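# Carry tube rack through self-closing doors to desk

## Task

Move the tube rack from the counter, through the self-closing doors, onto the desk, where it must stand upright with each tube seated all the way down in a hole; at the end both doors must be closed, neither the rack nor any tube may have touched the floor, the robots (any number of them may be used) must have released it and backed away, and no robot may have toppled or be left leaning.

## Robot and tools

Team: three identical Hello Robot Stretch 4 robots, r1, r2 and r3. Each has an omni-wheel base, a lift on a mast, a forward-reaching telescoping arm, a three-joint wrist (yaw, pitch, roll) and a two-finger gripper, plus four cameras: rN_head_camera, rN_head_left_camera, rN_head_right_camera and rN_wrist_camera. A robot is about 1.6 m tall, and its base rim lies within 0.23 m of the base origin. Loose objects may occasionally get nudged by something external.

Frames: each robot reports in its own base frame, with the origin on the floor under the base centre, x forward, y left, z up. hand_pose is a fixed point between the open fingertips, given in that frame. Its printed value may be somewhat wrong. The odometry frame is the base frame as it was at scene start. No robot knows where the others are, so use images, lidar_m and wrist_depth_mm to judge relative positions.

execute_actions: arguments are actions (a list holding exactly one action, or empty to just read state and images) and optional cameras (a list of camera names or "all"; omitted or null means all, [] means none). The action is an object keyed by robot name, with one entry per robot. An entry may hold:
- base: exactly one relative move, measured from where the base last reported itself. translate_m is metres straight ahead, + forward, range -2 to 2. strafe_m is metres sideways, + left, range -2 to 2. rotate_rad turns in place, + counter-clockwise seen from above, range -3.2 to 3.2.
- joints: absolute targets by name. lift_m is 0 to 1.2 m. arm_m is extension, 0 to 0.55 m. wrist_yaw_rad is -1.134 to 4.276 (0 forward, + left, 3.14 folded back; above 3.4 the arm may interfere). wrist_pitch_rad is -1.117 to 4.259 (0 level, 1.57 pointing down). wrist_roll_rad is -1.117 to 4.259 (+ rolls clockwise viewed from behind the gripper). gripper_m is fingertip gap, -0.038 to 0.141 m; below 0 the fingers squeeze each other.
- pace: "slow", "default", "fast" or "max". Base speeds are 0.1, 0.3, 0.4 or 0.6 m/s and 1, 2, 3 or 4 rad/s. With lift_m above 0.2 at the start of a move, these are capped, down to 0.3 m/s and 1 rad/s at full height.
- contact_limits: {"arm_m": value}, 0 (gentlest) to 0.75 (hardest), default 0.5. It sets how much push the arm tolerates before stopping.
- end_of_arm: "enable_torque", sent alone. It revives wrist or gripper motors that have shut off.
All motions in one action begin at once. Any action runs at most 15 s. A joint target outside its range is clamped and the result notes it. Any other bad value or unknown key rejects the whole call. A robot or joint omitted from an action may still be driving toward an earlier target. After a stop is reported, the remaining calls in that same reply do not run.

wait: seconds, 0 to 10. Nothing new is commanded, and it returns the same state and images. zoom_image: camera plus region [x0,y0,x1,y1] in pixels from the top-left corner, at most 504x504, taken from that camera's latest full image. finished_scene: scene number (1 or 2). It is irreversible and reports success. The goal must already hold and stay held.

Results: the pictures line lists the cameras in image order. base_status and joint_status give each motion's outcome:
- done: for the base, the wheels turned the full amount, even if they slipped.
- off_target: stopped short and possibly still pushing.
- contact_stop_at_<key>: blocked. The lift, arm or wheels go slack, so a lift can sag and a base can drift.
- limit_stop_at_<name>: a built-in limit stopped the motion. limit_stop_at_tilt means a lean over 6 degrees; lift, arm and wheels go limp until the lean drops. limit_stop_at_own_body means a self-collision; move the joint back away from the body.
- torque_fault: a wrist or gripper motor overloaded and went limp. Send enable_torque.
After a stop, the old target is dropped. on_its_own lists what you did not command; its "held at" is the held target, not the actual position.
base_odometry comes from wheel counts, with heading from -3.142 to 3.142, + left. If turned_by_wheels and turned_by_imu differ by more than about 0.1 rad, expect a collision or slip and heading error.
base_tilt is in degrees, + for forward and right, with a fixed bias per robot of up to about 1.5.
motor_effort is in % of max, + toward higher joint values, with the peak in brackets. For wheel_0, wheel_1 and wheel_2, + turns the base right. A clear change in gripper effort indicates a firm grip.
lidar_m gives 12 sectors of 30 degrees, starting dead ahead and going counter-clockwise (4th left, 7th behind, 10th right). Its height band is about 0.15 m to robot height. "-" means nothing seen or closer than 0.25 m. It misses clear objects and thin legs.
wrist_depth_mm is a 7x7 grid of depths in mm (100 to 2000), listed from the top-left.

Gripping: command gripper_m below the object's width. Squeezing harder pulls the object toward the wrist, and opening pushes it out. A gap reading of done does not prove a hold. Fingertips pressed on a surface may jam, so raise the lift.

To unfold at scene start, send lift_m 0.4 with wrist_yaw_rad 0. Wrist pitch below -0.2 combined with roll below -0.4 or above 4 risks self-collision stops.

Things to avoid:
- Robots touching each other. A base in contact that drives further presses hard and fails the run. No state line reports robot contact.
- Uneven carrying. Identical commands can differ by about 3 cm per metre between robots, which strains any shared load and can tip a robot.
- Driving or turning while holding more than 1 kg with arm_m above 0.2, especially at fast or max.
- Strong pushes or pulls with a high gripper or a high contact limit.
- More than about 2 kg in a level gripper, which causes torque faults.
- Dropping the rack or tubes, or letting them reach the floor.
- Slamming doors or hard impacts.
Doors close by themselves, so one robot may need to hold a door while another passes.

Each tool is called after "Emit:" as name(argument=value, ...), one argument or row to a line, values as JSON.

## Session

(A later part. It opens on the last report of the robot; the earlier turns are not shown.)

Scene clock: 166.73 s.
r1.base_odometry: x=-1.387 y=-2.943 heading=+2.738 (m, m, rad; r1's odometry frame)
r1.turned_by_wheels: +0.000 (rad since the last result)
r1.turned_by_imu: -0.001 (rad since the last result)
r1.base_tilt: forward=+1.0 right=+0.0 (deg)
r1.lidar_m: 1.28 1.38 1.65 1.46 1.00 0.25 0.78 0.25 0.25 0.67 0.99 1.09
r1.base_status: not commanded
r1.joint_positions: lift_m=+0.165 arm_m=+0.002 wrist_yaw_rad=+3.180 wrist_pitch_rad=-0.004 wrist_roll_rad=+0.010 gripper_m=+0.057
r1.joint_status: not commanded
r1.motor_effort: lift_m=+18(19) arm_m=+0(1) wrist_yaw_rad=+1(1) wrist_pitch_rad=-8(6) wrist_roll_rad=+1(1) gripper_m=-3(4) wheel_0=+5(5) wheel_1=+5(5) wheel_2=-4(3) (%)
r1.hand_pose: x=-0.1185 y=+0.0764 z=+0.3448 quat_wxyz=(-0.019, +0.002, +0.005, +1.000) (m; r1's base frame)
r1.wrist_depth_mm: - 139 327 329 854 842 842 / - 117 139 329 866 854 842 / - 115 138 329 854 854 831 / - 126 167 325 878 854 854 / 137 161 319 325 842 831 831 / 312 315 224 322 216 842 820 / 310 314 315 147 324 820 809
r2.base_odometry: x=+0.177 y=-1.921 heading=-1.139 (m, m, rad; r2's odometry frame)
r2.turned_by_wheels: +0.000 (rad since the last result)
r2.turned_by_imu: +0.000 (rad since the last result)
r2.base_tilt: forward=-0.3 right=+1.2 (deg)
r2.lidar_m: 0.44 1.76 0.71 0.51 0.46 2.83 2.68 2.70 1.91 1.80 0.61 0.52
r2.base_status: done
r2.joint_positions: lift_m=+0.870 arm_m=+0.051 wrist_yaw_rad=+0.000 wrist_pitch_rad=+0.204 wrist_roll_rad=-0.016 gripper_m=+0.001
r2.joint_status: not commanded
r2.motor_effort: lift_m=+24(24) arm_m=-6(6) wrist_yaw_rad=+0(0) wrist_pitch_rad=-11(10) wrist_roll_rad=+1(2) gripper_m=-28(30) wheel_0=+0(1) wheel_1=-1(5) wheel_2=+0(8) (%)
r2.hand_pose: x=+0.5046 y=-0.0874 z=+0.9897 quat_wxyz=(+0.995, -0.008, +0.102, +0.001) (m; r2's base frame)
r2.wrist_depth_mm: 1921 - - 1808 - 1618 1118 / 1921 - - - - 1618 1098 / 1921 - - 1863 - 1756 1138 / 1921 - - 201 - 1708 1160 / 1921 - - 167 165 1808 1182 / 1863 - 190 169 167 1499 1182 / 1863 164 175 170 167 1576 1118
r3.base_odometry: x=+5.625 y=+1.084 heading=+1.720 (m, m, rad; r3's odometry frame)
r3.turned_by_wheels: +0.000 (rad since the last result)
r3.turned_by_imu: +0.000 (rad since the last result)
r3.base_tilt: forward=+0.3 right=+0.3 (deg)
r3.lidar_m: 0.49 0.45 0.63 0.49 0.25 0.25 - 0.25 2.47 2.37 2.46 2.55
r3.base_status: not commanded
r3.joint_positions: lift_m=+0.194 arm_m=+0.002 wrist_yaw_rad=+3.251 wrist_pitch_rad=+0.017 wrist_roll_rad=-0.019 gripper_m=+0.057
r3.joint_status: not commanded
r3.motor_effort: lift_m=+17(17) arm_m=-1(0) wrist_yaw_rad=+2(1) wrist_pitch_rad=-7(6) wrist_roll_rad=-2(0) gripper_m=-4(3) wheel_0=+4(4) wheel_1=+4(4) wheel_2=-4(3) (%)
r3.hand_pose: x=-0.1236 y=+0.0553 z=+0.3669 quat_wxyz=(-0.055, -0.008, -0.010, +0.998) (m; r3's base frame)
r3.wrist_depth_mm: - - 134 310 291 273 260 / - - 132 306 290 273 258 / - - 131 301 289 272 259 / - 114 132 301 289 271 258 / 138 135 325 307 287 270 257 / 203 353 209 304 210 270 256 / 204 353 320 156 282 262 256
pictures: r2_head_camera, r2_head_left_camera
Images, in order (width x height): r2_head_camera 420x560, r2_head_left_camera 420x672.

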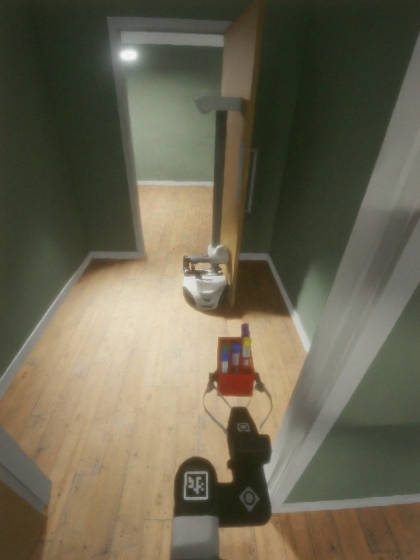

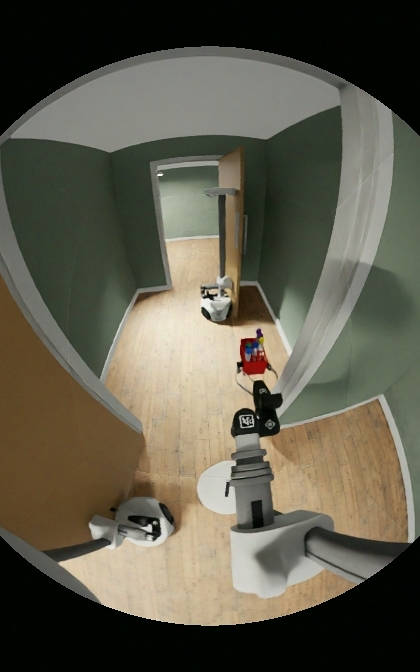

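Emit:
execute_actions(
  actions=[
    {"r2":{"base":{"strafe_m":0.08}}},
  ],
  cameras=[],
)

Emit:
execute_actions(
  actions=[
    {"r2":{"base":{"translate_m":1.0}},"r1":{"base":{"translate_m":-0.15}}},
  ],
  cameras=["r2_head_camera","r2_head_left_camera"],
)

Scene clock: 171.97 s.
r1.base_odometry: x=-1.387 y=-2.943 heading=+2.738 (m, m, rad; r1's odometry frame)
r1.turned_by_wheels: +0.000 (rad since the last result)
r1.turned_by_imu: -0.001 (rad since the last result)
r1.base_tilt: forward=+1.1 right=+0.0 (deg)
r1.lidar_m: 1.29 1.39 1.64 1.47 1.02 0.25 0.76 0.25 0.25 0.68 1.01 1.14
r1.base_status: not commanded
r1.joint_positions: lift_m=+0.165 arm_m=+0.002 wrist_yaw_rad=+3.180 wrist_pitch_rad=-0.004 wrist_roll_rad=+0.010 gripper_m=+0.057
r1.joint_status: not commanded
r1.motor_effort: lift_m=+19(19) arm_m=+0(1) wrist_yaw_rad=+1(2) wrist_pitch_rad=-9(7) wrist_roll_rad=+1(0) gripper_m=-2(3) wheel_0=+5(6) wheel_1=+5(5) wheel_2=-3(4) (%)
r1.hand_pose: x=-0.1185 y=+0.0764 z=+0.3448 quat_wxyz=(-0.019, +0.002, +0.005, +1.000) (m; r1's base frame)
r1.wrist_depth_mm: - 139 329 329 878 854 854 / - 118 139 327 866 842 842 / - 116 138 329 842 854 831 / - 126 167 325 854 854 842 / 138 161 319 324 866 842 820 / 314 317 223 324 216 831 842 / 312 312 317 147 322 820 820
r2.base_odometry: x=+0.250 y=-1.887 heading=-1.139 (m, m, rad; r2's odometry frame)
r2.turned_by_wheels: +0.000 (rad since the last result)
r2.turned_by_imu: +0.001 (rad since the last result)
r2.base_tilt: forward=-0.3 right=+1.2 (deg)
r2.lidar_m: 0.46 1.66 0.64 0.50 0.40 0.49 2.69 2.78 1.99 1.78 0.60 0.56
r2.base_status: done
r2.joint_positions: lift_m=+0.870 arm_m=+0.051 wrist_yaw_rad=+0.000 wrist_pitch_rad=+0.204 wrist_roll_rad=-0.016 gripper_m=+0.001
r2.joint_status: not commanded
r2.motor_effort: lift_m=+24(24) arm_m=-6(6) wrist_yaw_rad=+0(1) wrist_pitch_rad=-11(11) wrist_roll_rad=+1(1) gripper_m=-27(34) wheel_0=+0(9) wheel_1=+0(8) wheel_2=-1(0) (%)
r2.hand_pose: x=+0.5046 y=-0.0874 z=+0.9897 quat_wxyz=(+0.995, -0.008, +0.102, +0.001) (m; r2's base frame)
r2.wrist_depth_mm: 1808 - - - - 1863 1255 / 1863 - - - - 1863 1281 / 1808 - - 1863 1756 1863 1308 / 1863 - - 201 1708 1921 1281 / 1756 - - 167 165 1921 1281 / 1756 - 190 169 167 1708 1281 / 1708 164 174 169 167 1661 1205
r3.base_odometry: x=+5.625 y=+1.084 heading=+1.720 (m, m, rad; r3's odometry frame)
r3.turned_by_wheels: +0.000 (rad since the last result)
r3.turned_by_imu: +0.000 (rad since the last result)
r3.base_tilt: forward=+0.3 right=+0.4 (deg)
r3.lidar_m: 0.49 0.38 0.46 0.49 0.25 0.25 - 0.25 2.49 2.37 2.44 2.56
r3.base_status: not commanded
r3.joint_positions: lift_m=+0.194 arm_m=+0.002 wrist_yaw_rad=+3.251 wrist_pitch_rad=+0.017 wrist_roll_rad=-0.019 gripper_m=+0.057
r3.joint_status: not commanded
r3.motor_effort: lift_m=+18(17) arm_m=-1(0) wrist_yaw_rad=+1(1) wrist_pitch_rad=-6(6) wrist_roll_rad=-1(0) gripper_m=-1(4) wheel_0=+4(4) wheel_1=+4(4) wheel_2=-3(3) (%)
r3.hand_pose: x=-0.1236 y=+0.0553 z=+0.3669 quat_wxyz=(-0.055, -0.008, -0.010, +0.998) (m; r3's base frame)
r3.wrist_depth_mm: - - 134 312 291 274 260 / - - 131 307 289 272 259 / - - 131 300 290 272 259 / - 113 132 301 289 272 258 / 138 135 325 307 289 270 256 / 203 355 209 306 209 270 257 / 205 355 322 156 282 262 256
pictures: none
No camera images: the call's "cameras" was empty. Leave "cameras" out to get every camera's image.

Scene clock: 176.77 s.
r1.base_odometry: x=-1.362 y=-2.958 heading=+2.780 (m, m, rad; r1's odometry frame)
r1.turned_by_wheels: +0.041 (rad since the last result)
r1.turned_by_imu: +0.056 (rad since the last result)
r1.base_tilt: forward=+1.1 right=-0.1 (deg)
r1.lidar_m: 1.29 1.43 0.44 0.44 0.96 0.25 0.78 0.25 0.26 3.97 1.01 1.22
r1.base_status: translate_m contact_stop (by the wheels' count: -0.028 of -0.150)
r1.joint_positions: lift_m=+0.165 arm_m=+0.002 wrist_yaw_rad=+3.180 wrist_pitch_rad=-0.004 wrist_roll_rad=+0.010 gripper_m=+0.057
r1.joint_status: not commanded
r1.on_its_own: the wheels are slack since a contact_stop
r1.motor_effort: lift_m=+19(19) arm_m=-1(1) wrist_yaw_rad=+1(0) wrist_pitch_rad=-5(6) wrist_roll_rad=+1(1) gripper_m=-3(3) wheel_0=+0(32) wheel_1=+1(33) wheel_2=-1(38) (%)
r1.hand_pose: x=-0.1185 y=+0.0764 z=+0.3448 quat_wxyz=(-0.019, +0.002, +0.005, +1.000) (m; r1's base frame)
r1.wrist_depth_mm: - 139 327 329 842 842 798 / - 117 139 324 854 809 809 / - 116 138 322 842 820 788 / - 126 167 320 842 820 788 / 137 161 322 319 831 809 788 / 319 320 224 319 216 798 788 / 317 320 317 147 319 798 778
r2.base_odometry: x=+0.668 y=-2.796 heading=-1.139 (m, m, rad; r2's odometry frame)
r2.turned_by_wheels: +0.000 (rad since the last result)
r2.turned_by_imu: -0.001 (rad since the last result)
r2.base_tilt: forward=-0.3 right=+1.2 (deg)
r2.lidar_m: 0.47 1.67 1.21 1.15 0.77 0.84 1.35 0.55 0.58 0.88 0.92 0.90
r2.base_status: done
r2.joint_positions: lift_m=+0.870 arm_m=+0.051 wrist_yaw_rad=+0.000 wrist_pitch_rad=+0.204 wrist_roll_rad=-0.016 gripper_m=+0.001
r2.joint_status: not commanded
r2.motor_effort: lift_m=+23(24) arm_m=-6(7) wrist_yaw_rad=+0(0) wrist_pitch_rad=-11(11) wrist_roll_rad=+3(1) gripper_m=-29(32) wheel_0=+1(8) wheel_1=+0(6) wheel_2=+2(11) (%)
r2.hand_pose: x=+0.5046 y=-0.0874 z=+0.9897 quat_wxyz=(+0.995, -0.008, +0.102, +0.001) (m; r2's base frame)
r2.wrist_depth_mm: 1464 1537 - - 820 676 1205 / 1464 1499 - - 842 691 1205 / 1537 1499 - - 854 707 1255 / 1576 1576 - 201 842 715 1255 / 1618 1576 - 168 166 732 1255 / 1618 1618 190 168 167 676 1281 / 1618 164 174 170 167 691 1182
r3.base_odometry: x=+5.625 y=+1.084 heading=+1.720 (m, m, rad; r3's odometry frame)
r3.turned_by_wheels: +0.000 (rad since the last result)
r3.turned_by_imu: +0.000 (rad since the last result)
r3.base_tilt: forward=+0.3 right=+0.3 (deg)
r3.lidar_m: 2.44 1.17 1.19 0.48 0.25 0.25 - 0.25 2.51 2.37 2.46 2.54
r3.base_status: not commanded
r3.joint_positions: lift_m=+0.194 arm_m=+0.002 wrist_yaw_rad=+3.251 wrist_pitch_rad=+0.017 wrist_roll_rad=-0.019 gripper_m=+0.057
r3.joint_status: not commanded
r3.motor_effort: lift_m=+17(17) arm_m=-1(0) wrist_yaw_rad=+1(1) wrist_pitch_rad=-6(6) wrist_roll_rad=+0(0) gripper_m=-3(4) wheel_0=+4(4) wheel_1=+4(4) wheel_2=-3(3) (%)
r3.hand_pose: x=-0.1236 y=+0.0553 z=+0.3669 quat_wxyz=(-0.055, -0.008, -0.010, +0.998) (m; r3's base frame)
r3.wrist_depth_mm: - - 134 310 293 273 260 / - - 132 307 290 273 259 / - - 131 300 290 271 259 / - 114 132 301 289 271 258 / 138 135 325 306 289 270 257 / 203 353 209 306 210 270 256 / 204 353 320 155 283 262 256
pictures: r2_head_camera, r2_head_left_camera
Images, in order (width x height): r2_head_camera 420x560, r2_head_left_camera 420x672.

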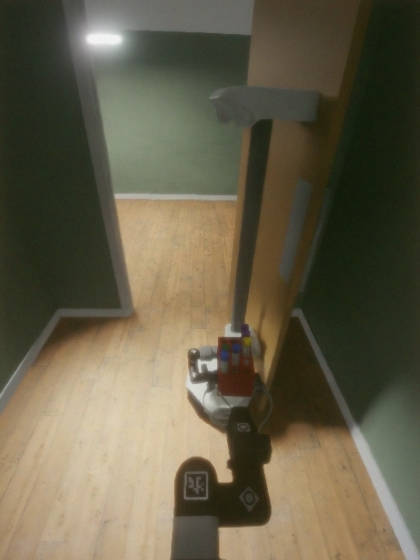

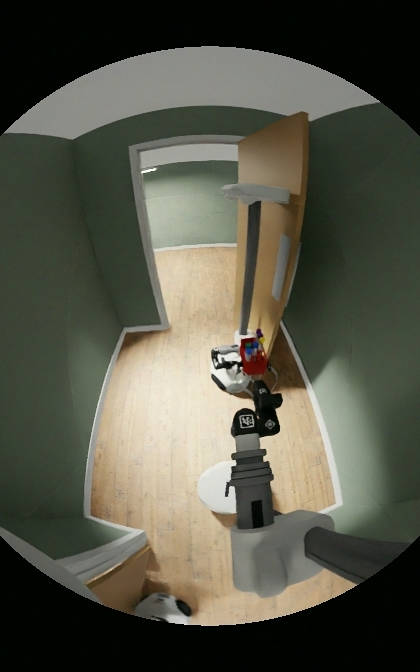

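Emit:
execute_actions(
  actions=[
    {"r2":{"base":{"strafe_m":0.42}},"r1":{"base":{"translate_m":0.005},"pace":"slow"},"r3":{"base":{"translate_m":0.3},"pace":"slow"}},
  ],
  cameras=[],
)

Emit:
execute_actions(
  actions=[
    {"r2":{"base":{"translate_m":0.8}},"r3":{"base":{"translate_m":0.4},"pace":"slow"}},
  ],
  cameras=["r2_head_camera","r2_head_left_camera","r1_head_left_camera"],
)

Scene clock: 183.73 s.
r1.base_odometry: x=-1.367 y=-2.956 heading=+2.780 (m, m, rad; r1's odometry frame)
r1.turned_by_wheels: +0.001 (rad since the last result)
r1.turned_by_imu: -0.002 (rad since the last result)
r1.base_tilt: forward=+1.0 right=-0.1 (deg)
r1.lidar_m: 1.29 0.61 0.66 1.47 0.97 0.25 0.75 0.25 0.27 3.99 1.03 1.25
r1.base_status: done
r1.joint_positions: lift_m=+0.165 arm_m=+0.002 wrist_yaw_rad=+3.180 wrist_pitch_rad=-0.004 wrist_roll_rad=+0.010 gripper_m=+0.057
r1.joint_status: not commanded
r1.motor_effort: lift_m=+19(18) arm_m=-1(0) wrist_yaw_rad=+1(1) wrist_pitch_rad=-6(8) wrist_roll_rad=+1(1) gripper_m=-1(2) wheel_0=+6(8) wheel_1=+6(5) wheel_2=-3(6) (%)
r1.hand_pose: x=-0.1185 y=+0.0764 z=+0.3448 quat_wxyz=(-0.019, +0.002, +0.005, +1.000) (m; r1's base frame)
r1.wrist_depth_mm: - 140 327 324 842 831 798 / - 118 139 324 842 842 809 / - 116 138 324 842 842 809 / - 126 167 320 842 820 798 / 137 161 320 319 820 820 798 / 320 319 224 317 216 809 788 / 319 319 317 147 317 809 778
r2.base_odometry: x=+1.050 y=-2.620 heading=-1.139 (m, m, rad; r2's odometry frame)
r2.turned_by_wheels: +0.000 (rad since the last result)
r2.turned_by_imu: +0.002 (rad since the last result)
r2.base_tilt: forward=-0.3 right=+1.2 (deg)
r2.lidar_m: 0.46 1.09 0.76 0.74 0.62 0.47 0.62 1.19 0.89 1.31 1.36 0.94
r2.base_status: done
r2.joint_positions: lift_m=+0.870 arm_m=+0.051 wrist_yaw_rad=+0.000 wrist_pitch_rad=+0.204 wrist_roll_rad=-0.016 gripper_m=+0.001
r2.joint_status: not commanded
r2.motor_effort: lift_m=+24(24) arm_m=-6(6) wrist_yaw_rad=+0(0) wrist_pitch_rad=-11(11) wrist_roll_rad=+1(1) gripper_m=-31(31) wheel_0=+2(11) wheel_1=-1(8) wheel_2=+1(2) (%)
r2.hand_pose: x=+0.5046 y=-0.0874 z=+0.9897 quat_wxyz=(+0.995, -0.008, +0.102, +0.001) (m; r2's base frame)
r2.wrist_depth_mm: 1229 1464 1430 - - 1281 842 / 1229 1499 1464 - - 1336 866 / 1229 1537 1537 - - 1308 866 / 1182 1537 1537 202 - 1366 891 / 1205 1576 1576 167 165 1366 904 / 1182 1618 190 168 167 1255 917 / 1182 164 174 169 167 1308 904
r3.base_odometry: x=+5.581 y=+1.380 heading=+1.720 (m, m, rad; r3's odometry frame)
r3.turned_by_wheels: +0.000 (rad since the last result)
r3.turned_by_imu: -0.001 (rad since the last result)
r3.base_tilt: forward=+0.3 right=+0.3 (deg)
r3.lidar_m: 2.14 1.06 0.95 1.09 0.40 0.25 - 2.27 0.25 2.35 2.44 2.26
r3.base_status: done
r3.joint_positions: lift_m=+0.194 arm_m=+0.002 wrist_yaw_rad=+3.251 wrist_pitch_rad=+0.017 wrist_roll_rad=-0.019 gripper_m=+0.057
r3.joint_status: not commanded
r3.motor_effort: lift_m=+17(18) arm_m=-1(0) wrist_yaw_rad=+1(1) wrist_pitch_rad=-6(6) wrist_roll_rad=-1(0) gripper_m=-2(5) wheel_0=+6(8) wheel_1=+1(10) wheel_2=-4(10) (%)
r3.hand_pose: x=-0.1236 y=+0.0553 z=+0.3669 quat_wxyz=(-0.055, -0.008, -0.010, +0.998) (m; r3's base frame)
r3.wrist_depth_mm: - - 134 330 338 347 357 / - - 131 327 338 349 355 / - - 131 325 334 345 351 / - 114 132 325 332 342 351 / 138 135 315 324 332 342 349 / 202 307 209 320 210 340 347 / 204 301 309 156 327 338 347
pictures: none
No camera images: the call's "cameras" was empty. Leave "cameras" out to get every camera's image.

Scene clock: 189.00 s.
r1.base_odometry: x=-1.367 y=-2.956 heading=+2.780 (m, m, rad; r1's odometry frame)
r1.turned_by_wheels: +0.000 (rad since the last result)
r1.turned_by_imu: -0.002 (rad since the last result)
r1.base_tilt: forward=+1.0 right=+0.0 (deg)
r1.lidar_m: 0.38 0.37 1.64 1.46 0.98 0.25 0.73 0.25 0.29 3.99 0.50 0.40
r1.base_status: not commanded
r1.joint_positions: lift_m=+0.165 arm_m=+0.002 wrist_yaw_rad=+3.180 wrist_pitch_rad=-0.004 wrist_roll_rad=+0.010 gripper_m=+0.057
r1.joint_status: not commanded
r1.motor_effort: lift_m=+19(19) arm_m=-1(1) wrist_yaw_rad=+2(1) wrist_pitch_rad=-8(6) wrist_roll_rad=+0(1) gripper_m=-3(2) wheel_0=+6(6) wheel_1=+6(6) wheel_2=-3(3) (%)
r1.hand_pose: x=-0.1185 y=+0.0764 z=+0.3448 quat_wxyz=(-0.019, +0.002, +0.005, +1.000) (m; r1's base frame)
r1.wrist_depth_mm: - 139 325 325 854 842 820 / - 118 139 322 842 831 798 / - 116 138 322 842 820 809 / - 126 167 320 842 809 798 / 137 161 320 320 842 831 798 / 319 317 223 319 216 820 798 / 319 315 317 147 317 809 778
r2.base_odometry: x=+1.384 y=-3.346 heading=-1.139 (m, m, rad; r2's odometry frame)
r2.turned_by_wheels: +0.000 (rad since the last result)
r2.turned_by_imu: -0.001 (rad since the last result)
r2.base_tilt: forward=-0.3 right=+1.2 (deg)
r2.lidar_m: 0.44 1.00 0.78 0.74 0.77 1.07 1.25 1.46 1.36 0.43 0.39 0.96
r2.base_status: done
r2.joint_positions: lift_m=+0.870 arm_m=+0.051 wrist_yaw_rad=+0.000 wrist_pitch_rad=+0.204 wrist_roll_rad=-0.016 gripper_m=+0.001
r2.joint_status: not commanded
r2.motor_effort: lift_m=+24(23) arm_m=-6(6) wrist_yaw_rad=+0(1) wrist_pitch_rad=-11(11) wrist_roll_rad=+1(1) gripper_m=-28(33) wheel_0=-1(6) wheel_1=+1(5) wheel_2=+1(8) (%)
r2.hand_pose: x=+0.5046 y=-0.0874 z=+0.9897 quat_wxyz=(+0.995, -0.008, +0.102, +0.001) (m; r2's base frame)
r2.wrist_depth_mm: 668 668 - - - - - / 683 683 - - - - - / 699 691 - - - - - / 715 715 768 201 - - - / 723 723 732 168 166 - - / 741 741 190 169 167 - - / 768 164 174 169 167 1618 904
r3.base_odometry: x=+5.521 y=+1.776 heading=+1.720 (m, m, rad; r3's odometry frame)
r3.turned_by_wheels: +0.000 (rad since the last result)
r3.turned_by_imu: -0.001 (rad since the last result)
r3.base_tilt: forward=+0.3 right=+0.3 (deg)
r3.lidar_m: 1.73 1.11 0.76 0.80 1.11 0.30 0.25 2.43 2.47 2.36 2.45 1.82
r3.base_status: done
r3.joint_positions: lift_m=+0.194 arm_m=+0.002 wrist_yaw_rad=+3.251 wrist_pitch_rad=+0.017 wrist_roll_rad=-0.019 gripper_m=+0.057
r3.joint_status: not commanded
r3.motor_effort: lift_m=+17(17) arm_m=-1(0) wrist_yaw_rad=+1(1) wrist_pitch_rad=-7(6) wrist_roll_rad=+1(2) gripper_m=-3(3) wheel_0=+5(12) wheel_1=-1(4) wheel_2=-4(9) (%)
r3.hand_pose: x=-0.1236 y=+0.0553 z=+0.3669 quat_wxyz=(-0.055, -0.008, -0.010, +0.998) (m; r3's base frame)
r3.wrist_depth_mm: - - 134 382 442 530 634 / - - 132 379 436 521 627 / - - 131 379 433 512 615 / - 113 132 375 430 512 609 / 138 135 324 373 424 500 597 / 202 1661 209 368 210 500 597 / 205 1042 319 156 413 496 585
pictures: r1_head_left_camera, r2_head_camera, r2_head_left_camera
Images, in order (width x height): r1_head_left_camera 420x672, r2_head_camera 420x560, r2_head_left_camera 420x672.

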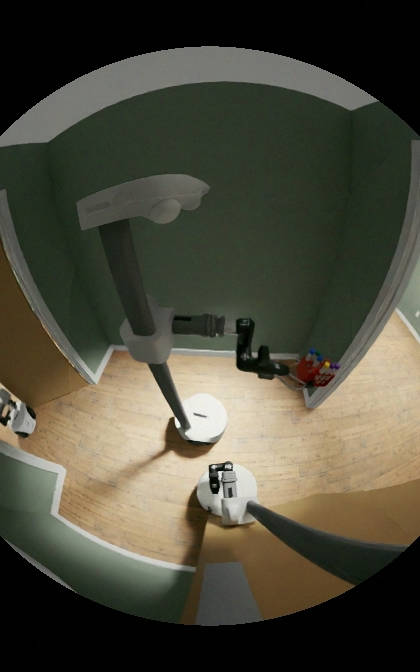

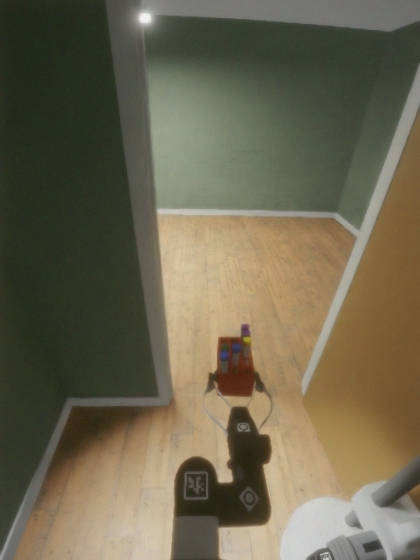

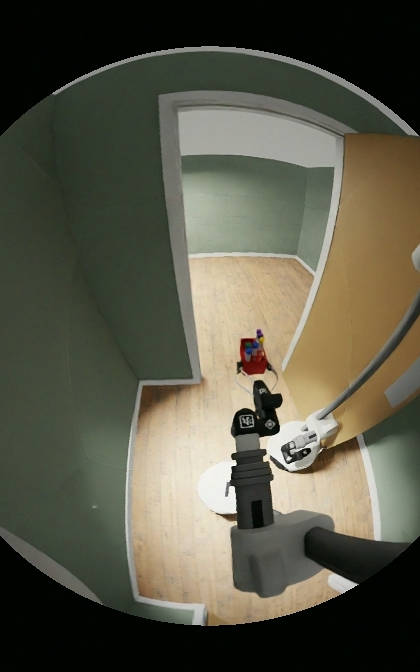

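Emit:
execute_actions(
  actions=[
    {"r2":{"base":{"translate_m":0.55}},"r3":{"base":{"strafe_m":-0.5},"pace":"slow"}},
  ],
  cameras=[],
)

Emit:
execute_actions(
  actions=[
    {"r2":{"base":{"strafe_m":-0.22},"pace":"slow"}},
  ],
  cameras=["r2_head_left_camera","r1_head_left_camera"],
)

Scene clock: 199.40 s.
r1.base_odometry: x=-1.367 y=-2.956 heading=+2.780 (m, m, rad; r1's odometry frame)
r1.turned_by_wheels: +0.000 (rad since the last result)
r1.turned_by_imu: -0.003 (rad since the last result)
r1.base_tilt: forward=+1.0 right=+0.0 (deg)
r1.lidar_m: 1.28 1.44 1.59 1.46 0.97 0.25 0.79 0.25 0.25 3.98 0.45 0.41
r1.base_status: not commanded
r1.joint_positions: lift_m=+0.165 arm_m=+0.002 wrist_yaw_rad=+3.180 wrist_pitch_rad=-0.004 wrist_roll_rad=+0.010 gripper_m=+0.057
r1.joint_status: not commanded
r1.motor_effort: lift_m=+19(19) arm_m=-1(1) wrist_yaw_rad=+1(1) wrist_pitch_rad=-7(6) wrist_roll_rad=+1(0) gripper_m=-2(1) wheel_0=+6(6) wheel_1=+6(5) wheel_2=-3(3) (%)
r1.hand_pose: x=-0.1185 y=+0.0764 z=+0.3448 quat_wxyz=(-0.019, +0.002, +0.005, +1.000) (m; r1's base frame)
r1.wrist_depth_mm: - 139 327 327 854 831 798 / - 117 139 324 854 820 809 / - 116 139 324 866 842 798 / - 126 167 322 842 809 798 / 137 162 320 319 831 820 798 / 320 319 224 319 216 820 809 / 315 317 319 147 315 809 788
r2.base_odometry: x=+1.614 y=-3.846 heading=-1.139 (m, m, rad; r2's odometry frame)
r2.turned_by_wheels: +0.000 (rad since the last result)
r2.turned_by_imu: +0.000 (rad since the last result)
r2.base_tilt: forward=-0.3 right=+1.2 (deg)
r2.lidar_m: 0.44 0.44 0.59 0.76 0.80 1.07 1.81 0.53 0.40 0.50 0.68 3.26
r2.base_status: done
r2.joint_positions: lift_m=+0.870 arm_m=+0.051 wrist_yaw_rad=+0.000 wrist_pitch_rad=+0.204 wrist_roll_rad=-0.016 gripper_m=+0.001
r2.joint_status: not commanded
r2.motor_effort: lift_m=+24(24) arm_m=-6(6) wrist_yaw_rad=+0(0) wrist_pitch_rad=-11(10) wrist_roll_rad=+2(3) gripper_m=-31(30) wheel_0=+0(7) wheel_1=+1(5) wheel_2=+2(8) (%)
r2.hand_pose: x=+0.5046 y=-0.0874 z=+0.9897 quat_wxyz=(+0.995, -0.008, +0.102, +0.001) (m; r2's base frame)
r2.wrist_depth_mm: - - - - - - - / - - - - - - - / - - - - - - - / - - - 202 - - - / - - - 167 166 - - / - - 190 168 167 - - / - 164 175 169 167 1661 1756
r3.base_odometry: x=+6.015 y=+1.850 heading=+1.720 (m, m, rad; r3's odometry frame)
r3.turned_by_wheels: +0.000 (rad since the last result)
r3.turned_by_imu: -0.005 (rad since the last result)
r3.base_tilt: forward=+0.3 right=+0.4 (deg)
r3.lidar_m: 1.74 1.82 1.33 1.11 1.23 1.71 2.32 2.43 1.94 1.86 1.89 1.83
r3.base_status: done
r3.joint_positions: lift_m=+0.194 arm_m=+0.002 wrist_yaw_rad=+3.251 wrist_pitch_rad=+0.017 wrist_roll_rad=-0.019 gripper_m=+0.057
r3.joint_status: not commanded
r3.motor_effort: lift_m=+17(17) arm_m=+0(1) wrist_yaw_rad=+1(1) wrist_pitch_rad=-6(6) wrist_roll_rad=-2(1) gripper_m=-3(3) wheel_0=+6(7) wheel_1=-2(20) wheel_2=+3(2) (%)
r3.hand_pose: x=-0.1236 y=+0.0553 z=+0.3669 quat_wxyz=(-0.055, -0.008, -0.010, +0.998) (m; r3's base frame)
r3.wrist_depth_mm: - - 134 - - - 1808 / - - 132 - - - 1808 / - - 131 - - - 1921 / - 114 132 - - - 1921 / 138 135 - - - - 1921 / 203 1708 209 1618 209 1499 1499 / 204 1042 960 156 931 917 991
pictures: none
No camera images: the call's "cameras" was empty. Leave "cameras" out to get every camera's image.

Scene clock: 202.73 s.
r1.base_odometry: x=-1.367 y=-2.956 heading=+2.780 (m, m, rad; r1's odometry frame)
r1.turned_by_wheels: +0.000 (rad since the last result)
r1.turned_by_imu: -0.001 (rad since the last result)
r1.base_tilt: forward=+1.1 right=+0.0 (deg)
r1.lidar_m: 1.29 1.40 1.54 1.46 0.97 0.25 0.77 0.25 0.26 0.36 0.25 0.25
r1.base_status: not commanded
r1.joint_positions: lift_m=+0.165 arm_m=+0.002 wrist_yaw_rad=+3.180 wrist_pitch_rad=-0.004 wrist_roll_rad=+0.010 gripper_m=+0.057
r1.joint_status: not commanded
r1.motor_effort: lift_m=+18(19) arm_m=-1(1) wrist_yaw_rad=+1(1) wrist_pitch_rad=-7(6) wrist_roll_rad=+1(1) gripper_m=-1(2) wheel_0=+6(6) wheel_1=+6(6) wheel_2=-3(3) (%)
r1.hand_pose: x=-0.1185 y=+0.0764 z=+0.3448 quat_wxyz=(-0.019, +0.002, +0.005, +1.000) (m; r1's base frame)
r1.wrist_depth_mm: - 139 325 324 866 842 809 / - 118 139 327 842 842 798 / - 116 138 322 854 831 788 / - 126 167 322 842 820 798 / 137 161 322 320 842 820 798 / 319 319 224 319 216 831 798 / 317 317 317 147 315 788 798
r2.base_odometry: x=+1.415 y=-3.938 heading=-1.139 (m, m, rad; r2's odometry frame)
r2.turned_by_wheels: +0.000 (rad since the last result)
r2.turned_by_imu: +0.000 (rad since the last result)
r2.base_tilt: forward=-0.3 right=+1.2 (deg)
r2.lidar_m: 0.46 0.57 0.59 0.97 1.02 1.40 1.83 0.26 0.25 0.46 0.46 0.61
r2.base_status: done
r2.joint_positions: lift_m=+0.870 arm_m=+0.051 wrist_yaw_rad=+0.000 wrist_pitch_rad=+0.204 wrist_roll_rad=-0.016 gripper_m=+0.001
r2.joint_status: not commanded
r2.motor_effort: lift_m=+24(24) arm_m=-6(6) wrist_yaw_rad=+0(0) wrist_pitch_rad=-11(12) wrist_roll_rad=+0(4) gripper_m=-30(29) wheel_0=+1(4) wheel_1=-2(5) wheel_2=+0(1) (%)
r2.hand_pose: x=+0.5046 y=-0.0874 z=+0.9897 quat_wxyz=(+0.995, -0.008, +0.102, +0.001) (m; r2's base frame)
r2.wrist_depth_mm: - - - - - - - / - - - - - - - / - - - - - - - / - - - 201 - - - / - - - 168 165 - - / - - 189 168 167 - - / - 164 175 169 167 1708 1661
r3.base_odometry: x=+6.015 y=+1.850 heading=+1.720 (m, m, rad; r3's odometry frame)
r3.turned_by_wheels: +0.000 (rad since the last result)
r3.turned_by_imu: +0.000 (rad since the last result)
r3.base_tilt: forward=+0.3 right=+0.4 (deg)
r3.lidar_m: 1.71 1.83 1.29 1.20 1.30 1.74 2.31 2.41 1.95 1.85 1.93 1.86
r3.base_status: not commanded
r3.joint_positions: lift_m=+0.194 arm_m=+0.002 wrist_yaw_rad=+3.251 wrist_pitch_rad=+0.017 wrist_roll_rad=-0.019 gripper_m=+0.057
r3.joint_status: not commanded
r3.motor_effort: lift_m=+17(17) arm_m=-1(1) wrist_yaw_rad=+1(1) wrist_pitch_rad=-6(6) wrist_roll_rad=-1(0) gripper_m=-3(3) wheel_0=+6(6) wheel_1=-3(2) wheel_2=+3(3) (%)
r3.hand_pose: x=-0.1236 y=+0.0553 z=+0.3669 quat_wxyz=(-0.055, -0.008, -0.010, +0.998) (m; r3's base frame)
r3.wrist_depth_mm: - - 134 - - - 1808 / - - 132 - - - 1863 / - - 131 - - - 1921 / - 113 132 - - - 1921 / 138 135 - - - - 1983 / 202 1661 209 1618 209 1499 1430 / 205 1042 960 156 946 917 976
pictures: r1_head_left_camera, r2_head_left_camera
Images, in order (width x height): r1_head_left_camera 420x672, r2_head_left_camera 420x672.

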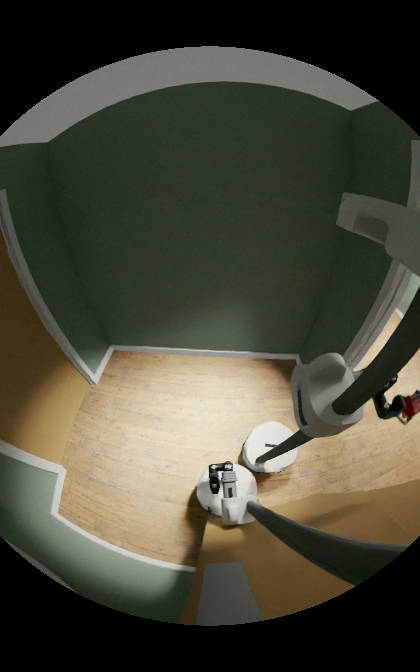

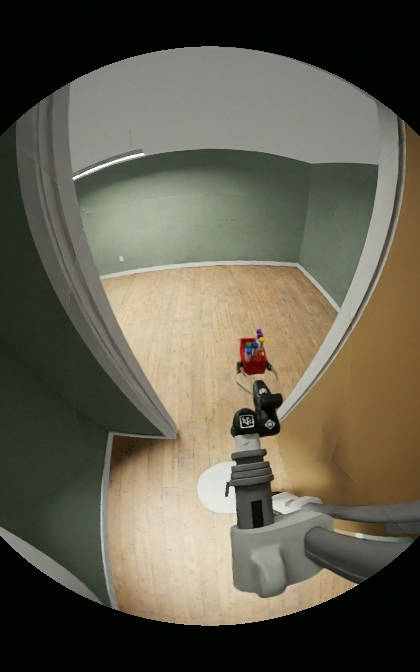

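Emit:
execute_actions(
  actions=[
    {"r2":{"base":{"translate_m":1.9}}},
  ],
  cameras=[],
)

Emit:
execute_actions(
  actions=[
    {"r2":{"base":{"rotate_rad":1.57},"pace":"slow"},"r1":{"base":{"translate_m":0.75},"pace":"slow"}},
  ],
  cameras=[],
)

Emit:
execute_actions(
  actions=[
    {"r2":{"base":{"translate_m":0.8}},"r1":{"base":{"strafe_m":0.3},"pace":"slow"}},
  ],
  cameras=["r2_head_camera","r2_wrist_camera","r1_head_right_camera"],
)

Scene clock: 213.67 s.
r1.base_odometry: x=-1.367 y=-2.956 heading=+2.780 (m, m, rad; r1's odometry frame)
r1.turned_by_wheels: +0.000 (rad since the last result)
r1.turned_by_imu: -0.004 (rad since the last result)
r1.base_tilt: forward=+1.0 right=-0.1 (deg)
r1.lidar_m: 1.29 1.41 1.55 1.47 0.97 0.25 0.76 0.25 0.27 1.99 1.00 1.20
r1.base_status: not commanded
r1.joint_positions: lift_m=+0.165 arm_m=+0.002 wrist_yaw_rad=+3.180 wrist_pitch_rad=-0.004 wrist_roll_rad=+0.010 gripper_m=+0.057
r1.joint_status: not commanded
r1.motor_effort: lift_m=+18(19) arm_m=-1(1) wrist_yaw_rad=+2(1) wrist_pitch_rad=-8(7) wrist_roll_rad=+0(1) gripper_m=-3(3) wheel_0=+6(6) wheel_1=+6(6) wheel_2=-3(3) (%)
r1.hand_pose: x=-0.1185 y=+0.0764 z=+0.3448 quat_wxyz=(-0.019, +0.002, +0.005, +1.000) (m; r1's base frame)
r1.wrist_depth_mm: - 139 324 325 831 831 798 / - 117 139 325 854 820 809 / - 116 138 324 854 820 798 / - 126 167 320 842 820 809 / 137 161 320 319 820 820 778 / 322 317 224 319 216 809 798 / 319 319 317 147 317 798 778
r2.base_odometry: x=+2.210 y=-5.664 heading=-1.139 (m, m, rad; r2's odometry frame)
r2.turned_by_wheels: +0.000 (rad since the last result)
r2.turned_by_imu: -0.003 (rad since the last result)
r2.base_tilt: forward=-0.3 right=+1.2 (deg)
r2.lidar_m: 0.45 1.83 1.94 1.88 1.96 1.40 2.02 1.38 1.84 2.06 2.13 1.87
r2.base_status: done
r2.joint_positions: lift_m=+0.870 arm_m=+0.051 wrist_yaw_rad=+0.000 wrist_pitch_rad=+0.204 wrist_roll_rad=-0.016 gripper_m=+0.001
r2.joint_status: not commanded
r2.motor_effort: lift_m=+24(24) arm_m=-6(6) wrist_yaw_rad=+0(0) wrist_pitch_rad=-10(11) wrist_roll_rad=+1(1) gripper_m=-27(34) wheel_0=+0(4) wheel_1=-1(6) wheel_2=+1(4) (%)
r2.hand_pose: x=+0.5046 y=-0.0874 z=+0.9897 quat_wxyz=(+0.995, -0.008, +0.102, +0.001) (m; r2's base frame)
r2.wrist_depth_mm: 1464 1430 1464 1499 1464 1464 1430 / 1464 1499 1499 1499 1499 1499 1499 / 1499 1537 1499 1537 1499 1537 1537 / 1537 1576 1576 200 1576 1576 1537 / 1618 1618 1661 167 166 1576 1618 / 1661 1618 190 169 166 1618 1618 / 1708 164 175 169 167 1661 1708
r3.base_odometry: x=+6.015 y=+1.850 heading=+1.720 (m, m, rad; r3's odometry frame)
r3.turned_by_wheels: +0.000 (rad since the last result)
r3.turned_by_imu: +0.000 (rad since the last result)
r3.base_tilt: forward=+0.3 right=+0.4 (deg)
r3.lidar_m: 1.73 1.81 1.32 1.19 1.29 1.76 2.32 2.40 1.95 1.86 1.89 1.84
r3.base_status: not commanded
r3.joint_positions: lift_m=+0.194 arm_m=+0.002 wrist_yaw_rad=+3.251 wrist_pitch_rad=+0.017 wrist_roll_rad=-0.019 gripper_m=+0.057
r3.joint_status: not commanded
r3.motor_effort: lift_m=+17(18) arm_m=+0(1) wrist_yaw_rad=+1(1) wrist_pitch_rad=-6(6) wrist_roll_rad=-2(2) gripper_m=-3(4) wheel_0=+6(6) wheel_1=-2(2) wheel_2=+2(3) (%)
r3.hand_pose: x=-0.1236 y=+0.0553 z=+0.3669 quat_wxyz=(-0.055, -0.008, -0.010, +0.998) (m; r3's base frame)
r3.wrist_depth_mm: - - 134 - - - 1863 / - - 131 - - - 1863 / - - 131 - - - 1863 / - 114 132 - - - 1921 / 138 135 - - - - 1921 / 203 1661 209 1576 210 1537 1464 / 205 1042 960 156 931 917 976
pictures: none
No camera images: the call's "cameras" was empty. Leave "cameras" out to get every camera's image.

Scene clock: 222.43 s.
r1.base_odometry: x=-2.068 y=-2.691 heading=+2.781 (m, m, rad; r1's odometry frame)
r1.turned_by_wheels: +0.000 (rad since the last result)
r1.turned_by_imu: -0.003 (rad since the last result)
r1.base_tilt: forward=+1.1 right=-0.1 (deg)
r1.lidar_m: 0.54 0.62 0.93 1.36 1.57 1.52 1.49 0.98 0.60 0.65 0.72 0.55
r1.base_status: done
r1.joint_positions: lift_m=+0.165 arm_m=+0.002 wrist_yaw_rad=+3.180 wrist_pitch_rad=-0.004 wrist_roll_rad=+0.010 gripper_m=+0.057
r1.joint_status: not commanded
r1.motor_effort: lift_m=+18(19) arm_m=-1(1) wrist_yaw_rad=+1(1) wrist_pitch_rad=-8(8) wrist_roll_rad=+0(1) gripper_m=-2(2) wheel_0=+7(11) wheel_1=+4(6) wheel_2=-6(9) (%)
r1.hand_pose: x=-0.1185 y=+0.0764 z=+0.3448 quat_wxyz=(-0.019, +0.002, +0.005, +1.000) (m; r1's base frame)
r1.wrist_depth_mm: - 139 1661 1618 1576 1576 1537 / - 117 139 1618 1537 1537 1464 / - 116 138 1576 1576 1537 1499 / - 126 167 1576 1537 1576 1430 / 137 161 1661 1618 1576 1499 1464 / 1138 1464 224 1537 216 1464 1464 / 976 960 891 147 854 991 976
r2.base_odometry: x=+2.210 y=-5.664 heading=+0.431 (m, m, rad; r2's odometry frame)
r2.turned_by_wheels: +1.570 (rad since the last result)
r2.turned_by_imu: +1.569 (rad since the last result)
r2.base_tilt: forward=-0.3 right=+1.2 (deg)
r2.lidar_m: 0.45 1.91 1.38 1.45 1.38 1.84 2.07 2.14 1.85 1.78 1.85 1.93
r2.base_status: done
r2.joint_positions: lift_m=+0.870 arm_m=+0.051 wrist_yaw_rad=+0.000 wrist_pitch_rad=+0.204 wrist_roll_rad=-0.016 gripper_m=+0.001
r2.joint_status: not commanded
r2.motor_effort: lift_m=+24(24) arm_m=-6(6) wrist_yaw_rad=-1(1) wrist_pitch_rad=-11(11) wrist_roll_rad=+1(2) gripper_m=-30(28) wheel_0=-2(2) wheel_1=-2(5) wheel_2=-2(4) (%)
r2.hand_pose: x=+0.5046 y=-0.0874 z=+0.9897 quat_wxyz=(+0.995, -0.008, +0.102, +0.001) (m; r2's base frame)
r2.wrist_depth_mm: - - - - - - - / - - - - - - - / - - - - - - - / - - - 202 - - - / - - 1756 167 166 - - / - - 190 169 167 - - / 1921 165 174 169 167 1708 1808
r3.base_odometry: x=+6.015 y=+1.850 heading=+1.720 (m, m, rad; r3's odometry frame)
r3.turned_by_wheels: +0.000 (rad since the last result)
r3.turned_by_imu: +0.000 (rad since the last result)
r3.base_tilt: forward=+0.3 right=+0.4 (deg)
r3.lidar_m: 1.73 1.82 1.30 1.21 1.26 1.72 2.30 2.41 1.94 1.86 1.92 1.84
r3.base_status: not commanded
r3.joint_positions: lift_m=+0.194 arm_m=+0.002 wrist_yaw_rad=+3.251 wrist_pitch_rad=+0.017 wrist_roll_rad=-0.019 gripper_m=+0.057
r3.joint_status: not commanded
r3.motor_effort: lift_m=+18(18) arm_m=-1(0) wrist_yaw_rad=+1(1) wrist_pitch_rad=-6(6) wrist_roll_rad=+0(1) gripper_m=-4(4) wheel_0=+6(6) wheel_1=-2(2) wheel_2=+3(3) (%)
r3.hand_pose: x=-0.1236 y=+0.0553 z=+0.3669 quat_wxyz=(-0.055, -0.008, -0.010, +0.998) (m; r3's base frame)
r3.wrist_depth_mm: - - 134 - - - 1808 / - - 132 - - - 1808 / - - 131 - - - 1921 / - 113 132 - - - 1921 / 138 135 - - - - 1863 / 203 1661 209 1618 210 1499 1430 / 205 1042 976 155 931 917 991
pictures: none
No camera images: the call's "cameras" was empty. Leave "cameras" out to get every camera's image.

Scene clock: 226.60 s.
r1.base_odometry: x=-2.174 y=-2.972 heading=+2.780 (m, m, rad; r1's odometry frame)
r1.turned_by_wheels: +0.000 (rad since the last result)
r1.turned_by_imu: -0.001 (rad since the last result)
r1.base_tilt: forward=+1.1 right=+0.0 (deg)
r1.lidar_m: 0.59 0.64 1.00 1.05 1.27 1.47 1.45 1.43 1.13 1.04 0.74 0.60
r1.base_status: done
r1.joint_positions: lift_m=+0.165 arm_m=+0.002 wrist_yaw_rad=+3.180 wrist_pitch_rad=-0.004 wrist_roll_rad=+0.010 gripper_m=+0.057
r1.joint_status: not commanded
r1.motor_effort: lift_m=+19(19) arm_m=-1(1) wrist_yaw_rad=+1(1) wrist_pitch_rad=-7(5) wrist_roll_rad=+0(1) gripper_m=-2(3) wheel_0=-6(12) wheel_1=+3(10) wheel_2=+0(3) (%)
r1.hand_pose: x=-0.1185 y=+0.0764 z=+0.3448 quat_wxyz=(-0.019, +0.002, +0.005, +1.000) (m; r1's base frame)
r1.wrist_depth_mm: - 139 1661 1618 1537 1499 1464 / - 117 139 1661 1537 1537 1499 / - 116 138 1618 1537 1499 1430 / - 126 167 1537 1537 1499 1464 / 137 162 1661 1576 1537 1499 1430 / 1464 1576 224 1537 216 1430 1397 / 976 960 891 147 866 960 976
r2.base_odometry: x=+2.937 y=-5.330 heading=+0.431 (m, m, rad; r2's odometry frame)
r2.turned_by_wheels: +0.000 (rad since the last result)
r2.turned_by_imu: -0.001 (rad since the last result)
r2.base_tilt: forward=-0.3 right=+1.2 (deg)
r2.lidar_m: 0.46 1.09 1.40 1.34 1.36 1.86 2.86 2.58 1.86 1.76 1.82 1.09
r2.base_status: done
r2.joint_positions: lift_m=+0.870 arm_m=+0.051 wrist_yaw_rad=+0.000 wrist_pitch_rad=+0.204 wrist_roll_rad=-0.016 gripper_m=+0.001
r2.joint_status: not commanded
r2.motor_effort: lift_m=+24(24) arm_m=-6(6) wrist_yaw_rad=+0(0) wrist_pitch_rad=-11(11) wrist_roll_rad=+0(1) gripper_m=-32(30) wheel_0=+1(3) wheel_1=+1(4) wheel_2=+2(6) (%)
r2.hand_pose: x=+0.5046 y=-0.0874 z=+0.9897 quat_wxyz=(+0.995, -0.008, +0.102, +0.001) (m; r2's base frame)
r2.wrist_depth_mm: 1537 1499 1499 1537 1537 1537 1499 / 1576 1576 1499 1537 1576 1576 1576 / 1661 1618 1576 1576 1576 1618 1576 / 1618 1618 1618 201 1576 1618 1661 / 1661 1397 1118 168 165 1205 1661 / 931 946 190 168 167 866 1708 / 1756 164 175 169 167 1661 1708
r3.base_odometry: x=+6.015 y=+1.850 heading=+1.720 (m, m, rad; r3's odometry frame)
r3.turned_by_wheels: +0.000 (rad since the last result)
r3.turned_by_imu: +0.000 (rad since the last result)
r3.base_tilt: forward=+0.3 right=+0.3 (deg)
r3.lidar_m: 1.74 1.82 1.30 1.22 1.29 1.76 2.32 2.41 1.93 1.85 1.91 1.85
r3.base_status: not commanded
r3.joint_positions: lift_m=+0.194 arm_m=+0.002 wrist_yaw_rad=+3.251 wrist_pitch_rad=+0.017 wrist_roll_rad=-0.019 gripper_m=+0.057
r3.joint_status: not commanded
r3.motor_effort: lift_m=+17(17) arm_m=+0(0) wrist_yaw_rad=+1(1) wrist_pitch_rad=-6(6) wrist_roll_rad=+1(0) gripper_m=-3(3) wheel_0=+6(6) wheel_1=-2(2) wheel_2=+3(3) (%)
r3.hand_pose: x=-0.1236 y=+0.0553 z=+0.3669 quat_wxyz=(-0.055, -0.008, -0.010, +0.998) (m; r3's base frame)
r3.wrist_depth_mm: - - 134 - - - 1863 / - - 131 - - - 1808 / - - 131 - - - 1921 / - 113 132 - - - 1921 / 138 135 - - - - 1921 / 203 1708 209 1618 210 1499 1464 / 205 1042 960 155 946 904 976
pictures: r1_head_right_camera, r2_head_camera, r2_wrist_camera
camera_calibration (this result's frames):
r2_wrist_camera: T_world_to_cam=[[0.0212123, -0.99935, -0.0291525, -0.0597709], [-0.162104, 0.0253353, -0.986448, 1.12893], [0.986546, 0.0256506, -0.161461, -0.11007], [0, 0, 0, 1]] pos_world=[0.292862, -0.0855105, 1.09412]
Images, in order (width x height): r1_head_right_camera 420x672, r2_head_camera 420x560, r2_wrist_camera 616x392.

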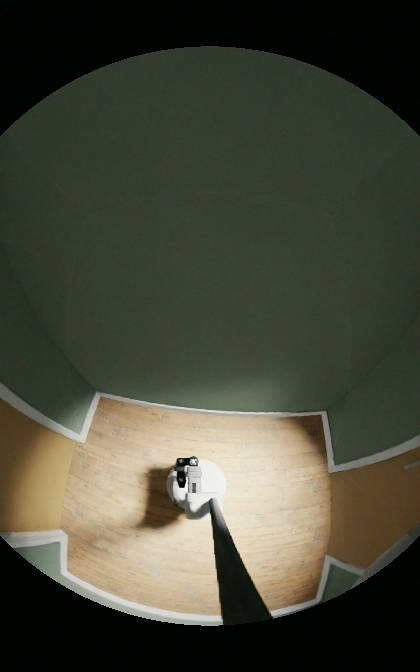

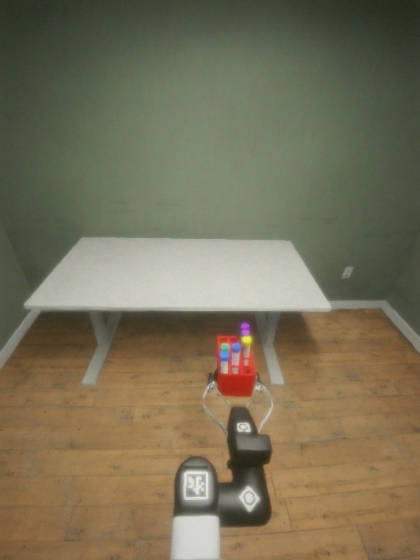

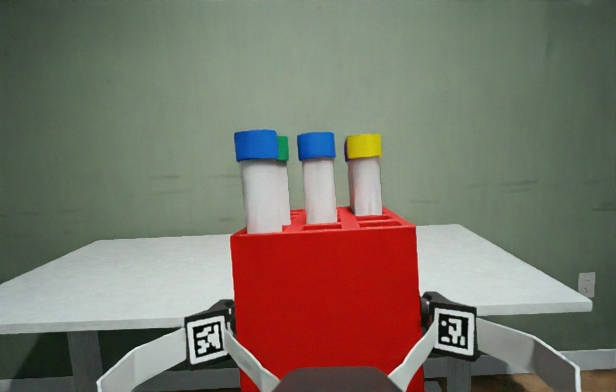

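Emit:
execute_actions(
  actions=[
    {"r2":{"base":{"translate_m":0.65},"joints":{"arm_m":0.15}}},
  ],
  cameras=[],
)

Emit:
execute_actions(
  actions=[
    {"r2":{"joints":{"lift_m":0.72},"pace":"slow"}},
  ],
  cameras=["r2_head_camera","r2_wrist_camera"],
)

Scene clock: 232.40 s.
r1.base_odometry: x=-2.174 y=-2.972 heading=+2.780 (m, m, rad; r1's odometry frame)
r1.turned_by_wheels: +0.000 (rad since the last result)
r1.turned_by_imu: -0.002 (rad since the last result)
r1.base_tilt: forward=+1.1 right=+0.0 (deg)
r1.lidar_m: 0.58 0.66 1.03 1.04 1.25 1.47 1.45 1.41 1.13 1.05 0.78 0.59
r1.base_status: not commanded
r1.joint_positions: lift_m=+0.165 arm_m=+0.002 wrist_yaw_rad=+3.180 wrist_pitch_rad=-0.004 wrist_roll_rad=+0.010 gripper_m=+0.057
r1.joint_status: not commanded
r1.motor_effort: lift_m=+19(19) arm_m=-1(1) wrist_yaw_rad=+1(2) wrist_pitch_rad=-7(8) wrist_roll_rad=+1(0) gripper_m=-2(2) wheel_0=-6(5) wheel_1=+3(3) wheel_2=+0(0) (%)
r1.hand_pose: x=-0.1185 y=+0.0764 z=+0.3448 quat_wxyz=(-0.019, +0.002, +0.005, +1.000) (m; r1's base frame)
r1.wrist_depth_mm: - 139 1618 1618 1537 1499 1499 / - 118 139 1537 1537 1499 1464 / - 116 138 1618 1537 1499 1464 / - 126 167 1537 1499 1537 1430 / 137 161 1661 1537 1537 1464 1464 / 1499 1661 224 1537 216 1499 1430 / 991 946 891 147 866 960 946
r2.base_odometry: x=+3.528 y=-5.058 heading=+0.431 (m, m, rad; r2's odometry frame)
r2.turned_by_wheels: +0.000 (rad since the last result)
r2.turned_by_imu: +0.000 (rad since the last result)
r2.base_tilt: forward=-0.4 right=+1.2 (deg)
r2.lidar_m: 0.42 0.44 0.60 1.35 1.42 2.02 3.59 2.59 1.83 1.74 0.60 0.43
r2.base_status: done
r2.joint_positions: lift_m=+0.870 arm_m=+0.149 wrist_yaw_rad=+0.000 wrist_pitch_rad=+0.204 wrist_roll_rad=-0.016 gripper_m=+0.001
r2.joint_status: all done
r2.motor_effort: lift_m=+23(23) arm_m=+6(6) wrist_yaw_rad=+0(1) wrist_pitch_rad=-11(11) wrist_roll_rad=+2(2) gripper_m=-31(31) wheel_0=+0(5) wheel_1=+1(4) wheel_2=+2(8) (%)
r2.hand_pose: x=+0.6023 y=-0.0874 z=+0.9897 quat_wxyz=(+0.995, -0.008, +0.102, +0.001) (m; r2's base frame)
r2.wrist_depth_mm: 798 788 798 809 809 820 809 / 820 809 809 820 820 831 831 / 831 831 842 831 842 854 854 / 854 866 842 201 854 854 866 / 878 854 866 167 166 891 866 / 866 878 190 168 166 788 778 / 683 164 175 169 167 554 574
r3.base_odometry: x=+6.015 y=+1.850 heading=+1.720 (m, m, rad; r3's odometry frame)
r3.turned_by_wheels: +0.000 (rad since the last result)
r3.turned_by_imu: +0.000 (rad since the last result)
r3.base_tilt: forward=+0.3 right=+0.3 (deg)
r3.lidar_m: 1.74 1.83 1.30 1.19 1.28 1.76 2.32 2.40 1.94 1.85 1.93 1.85
r3.base_status: not commanded
r3.joint_positions: lift_m=+0.194 arm_m=+0.002 wrist_yaw_rad=+3.251 wrist_pitch_rad=+0.017 wrist_roll_rad=-0.019 gripper_m=+0.057
r3.joint_status: not commanded
r3.motor_effort: lift_m=+17(17) arm_m=+0(0) wrist_yaw_rad=+1(2) wrist_pitch_rad=-6(6) wrist_roll_rad=-1(1) gripper_m=-4(3) wheel_0=+6(6) wheel_1=-3(3) wheel_2=+3(3) (%)
r3.hand_pose: x=-0.1236 y=+0.0553 z=+0.3669 quat_wxyz=(-0.055, -0.008, -0.010, +0.998) (m; r3's base frame)
r3.wrist_depth_mm: - - 134 - - - 1808 / - - 132 - - - 1921 / - - 131 - - - 1863 / - 114 132 - - - 1983 / 138 135 - - - - 1863 / 203 1661 209 1576 210 1499 1430 / 205 1042 976 156 946 904 991
pictures: none
No camera images: the call's "cameras" was empty. Leave "cameras" out to get every camera's image.

Scene clock: 234.43 s.
r1.base_odometry: x=-2.174 y=-2.972 heading=+2.780 (m, m, rad; r1's odometry frame)
r1.turned_by_wheels: +0.000 (rad since the last result)
r1.turned_by_imu: -0.001 (rad since the last result)
r1.base_tilt: forward=+1.1 right=+0.0 (deg)
r1.lidar_m: 0.58 0.65 1.00 1.06 1.26 1.46 1.46 1.42 1.13 1.07 0.78 0.61
r1.base_status: not commanded
r1.joint_positions: lift_m=+0.165 arm_m=+0.002 wrist_yaw_rad=+3.180 wrist_pitch_rad=-0.004 wrist_roll_rad=+0.010 gripper_m=+0.057
r1.joint_status: not commanded
r1.motor_effort: lift_m=+19(19) arm_m=-1(1) wrist_yaw_rad=+1(1) wrist_pitch_rad=-7(6) wrist_roll_rad=+1(1) gripper_m=-2(2) wheel_0=-5(5) wheel_1=+3(3) wheel_2=+0(0) (%)
r1.hand_pose: x=-0.1185 y=+0.0764 z=+0.3448 quat_wxyz=(-0.019, +0.002, +0.005, +1.000) (m; r1's base frame)
r1.wrist_depth_mm: - 139 1576 1576 1537 1537 1499 / - 117 138 1618 1576 1430 1499 / - 116 138 1537 1499 1499 1464 / - 126 167 1537 1499 1464 1430 / 138 162 1618 1576 1537 1499 1464 / 1464 1576 224 1537 216 1464 1430 / 960 960 878 147 854 976 976
r2.base_odometry: x=+3.528 y=-5.058 heading=+0.431 (m, m, rad; r2's odometry frame)
r2.turned_by_wheels: +0.000 (rad since the last result)
r2.turned_by_imu: +0.000 (rad since the last result)
r2.base_tilt: forward=-0.3 right=+1.2 (deg)
r2.lidar_m: 0.42 0.44 0.59 1.35 1.39 2.01 3.57 2.59 1.82 1.74 0.57 0.43
r2.base_status: not commanded
r2.joint_positions: lift_m=+0.720 arm_m=+0.149 wrist_yaw_rad=+0.000 wrist_pitch_rad=+0.204 wrist_roll_rad=-0.016 gripper_m=+0.001
r2.joint_status: all done
r2.motor_effort: lift_m=+18(21) arm_m=+6(6) wrist_yaw_rad=+0(0) wrist_pitch_rad=-11(11) wrist_roll_rad=+2(2) gripper_m=-28(31) wheel_0=+1(1) wheel_1=+1(1) wheel_2=+2(3) (%)
r2.hand_pose: x=+0.6023 y=-0.0874 z=+0.8402 quat_wxyz=(+0.995, -0.008, +0.102, +0.001) (m; r2's base frame)
r2.wrist_depth_mm: 798 809 809 809 798 809 809 / 809 809 820 820 831 820 831 / 820 842 831 842 842 831 842 / 842 854 842 201 854 866 842 / 854 820 661 168 165 699 676 / 549 535 190 169 167 469 469 / 402 163 175 169 167 329 340
r3.base_odometry: x=+6.015 y=+1.850 heading=+1.720 (m, m, rad; r3's odometry frame)
r3.turned_by_wheels: +0.000 (rad since the last result)
r3.turned_by_imu: +0.000 (rad since the last result)
r3.base_tilt: forward=+0.3 right=+0.3 (deg)
r3.lidar_m: 1.73 1.83 1.30 1.18 1.31 1.72 2.32 2.38 1.96 1.85 1.92 1.81
r3.base_status: not commanded
r3.joint_positions: lift_m=+0.194 arm_m=+0.002 wrist_yaw_rad=+3.251 wrist_pitch_rad=+0.017 wrist_roll_rad=-0.019 gripper_m=+0.057
r3.joint_status: not commanded
r3.motor_effort: lift_m=+17(17) arm_m=-1(1) wrist_yaw_rad=+1(1) wrist_pitch_rad=-6(6) wrist_roll_rad=-1(1) gripper_m=-5(4) wheel_0=+6(6) wheel_1=-2(2) wheel_2=+3(3) (%)
r3.hand_pose: x=-0.1236 y=+0.0553 z=+0.3669 quat_wxyz=(-0.055, -0.008, -0.010, +0.998) (m; r3's base frame)
r3.wrist_depth_mm: - - 134 - - - 1808 / - - 132 - - - 1863 / - - 131 - - - 1863 / - 114 132 - - - 1921 / 138 135 - - - - 1863 / 203 1661 209 1576 208 1499 1464 / 204 1042 960 156 946 917 976
pictures: r2_head_camera, r2_wrist_camera
camera_calibration (this result's frames):
r2_wrist_camera: T_world_to_cam=[[0.0212032, -0.99935, -0.0291523, -0.0662002], [-0.162102, 0.0253367, -0.986449, 0.997292], [0.986546, 0.0256415, -0.161459, -0.230645], [0, 0, 0, 1]] pos_world=[0.390608, -0.0855111, 0.944607]
Images, in order (width x height): r2_head_camera 420x560, r2_wrist_camera 616x392.

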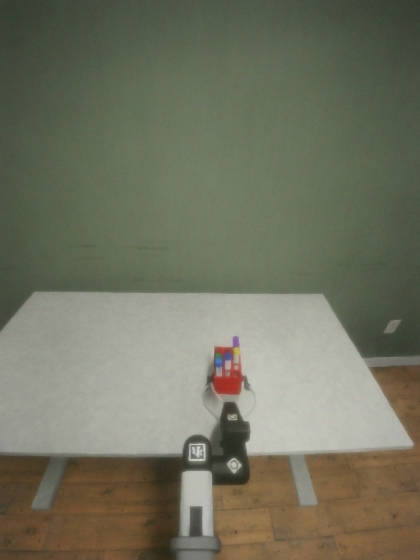

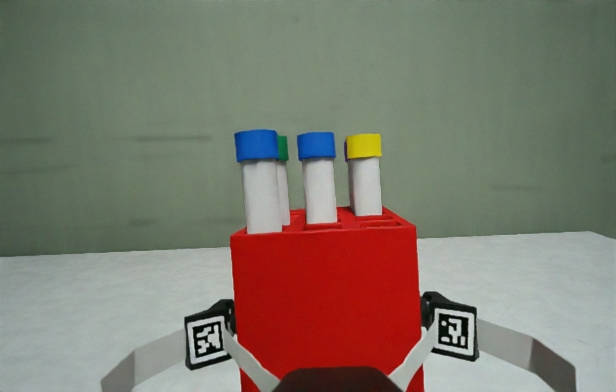

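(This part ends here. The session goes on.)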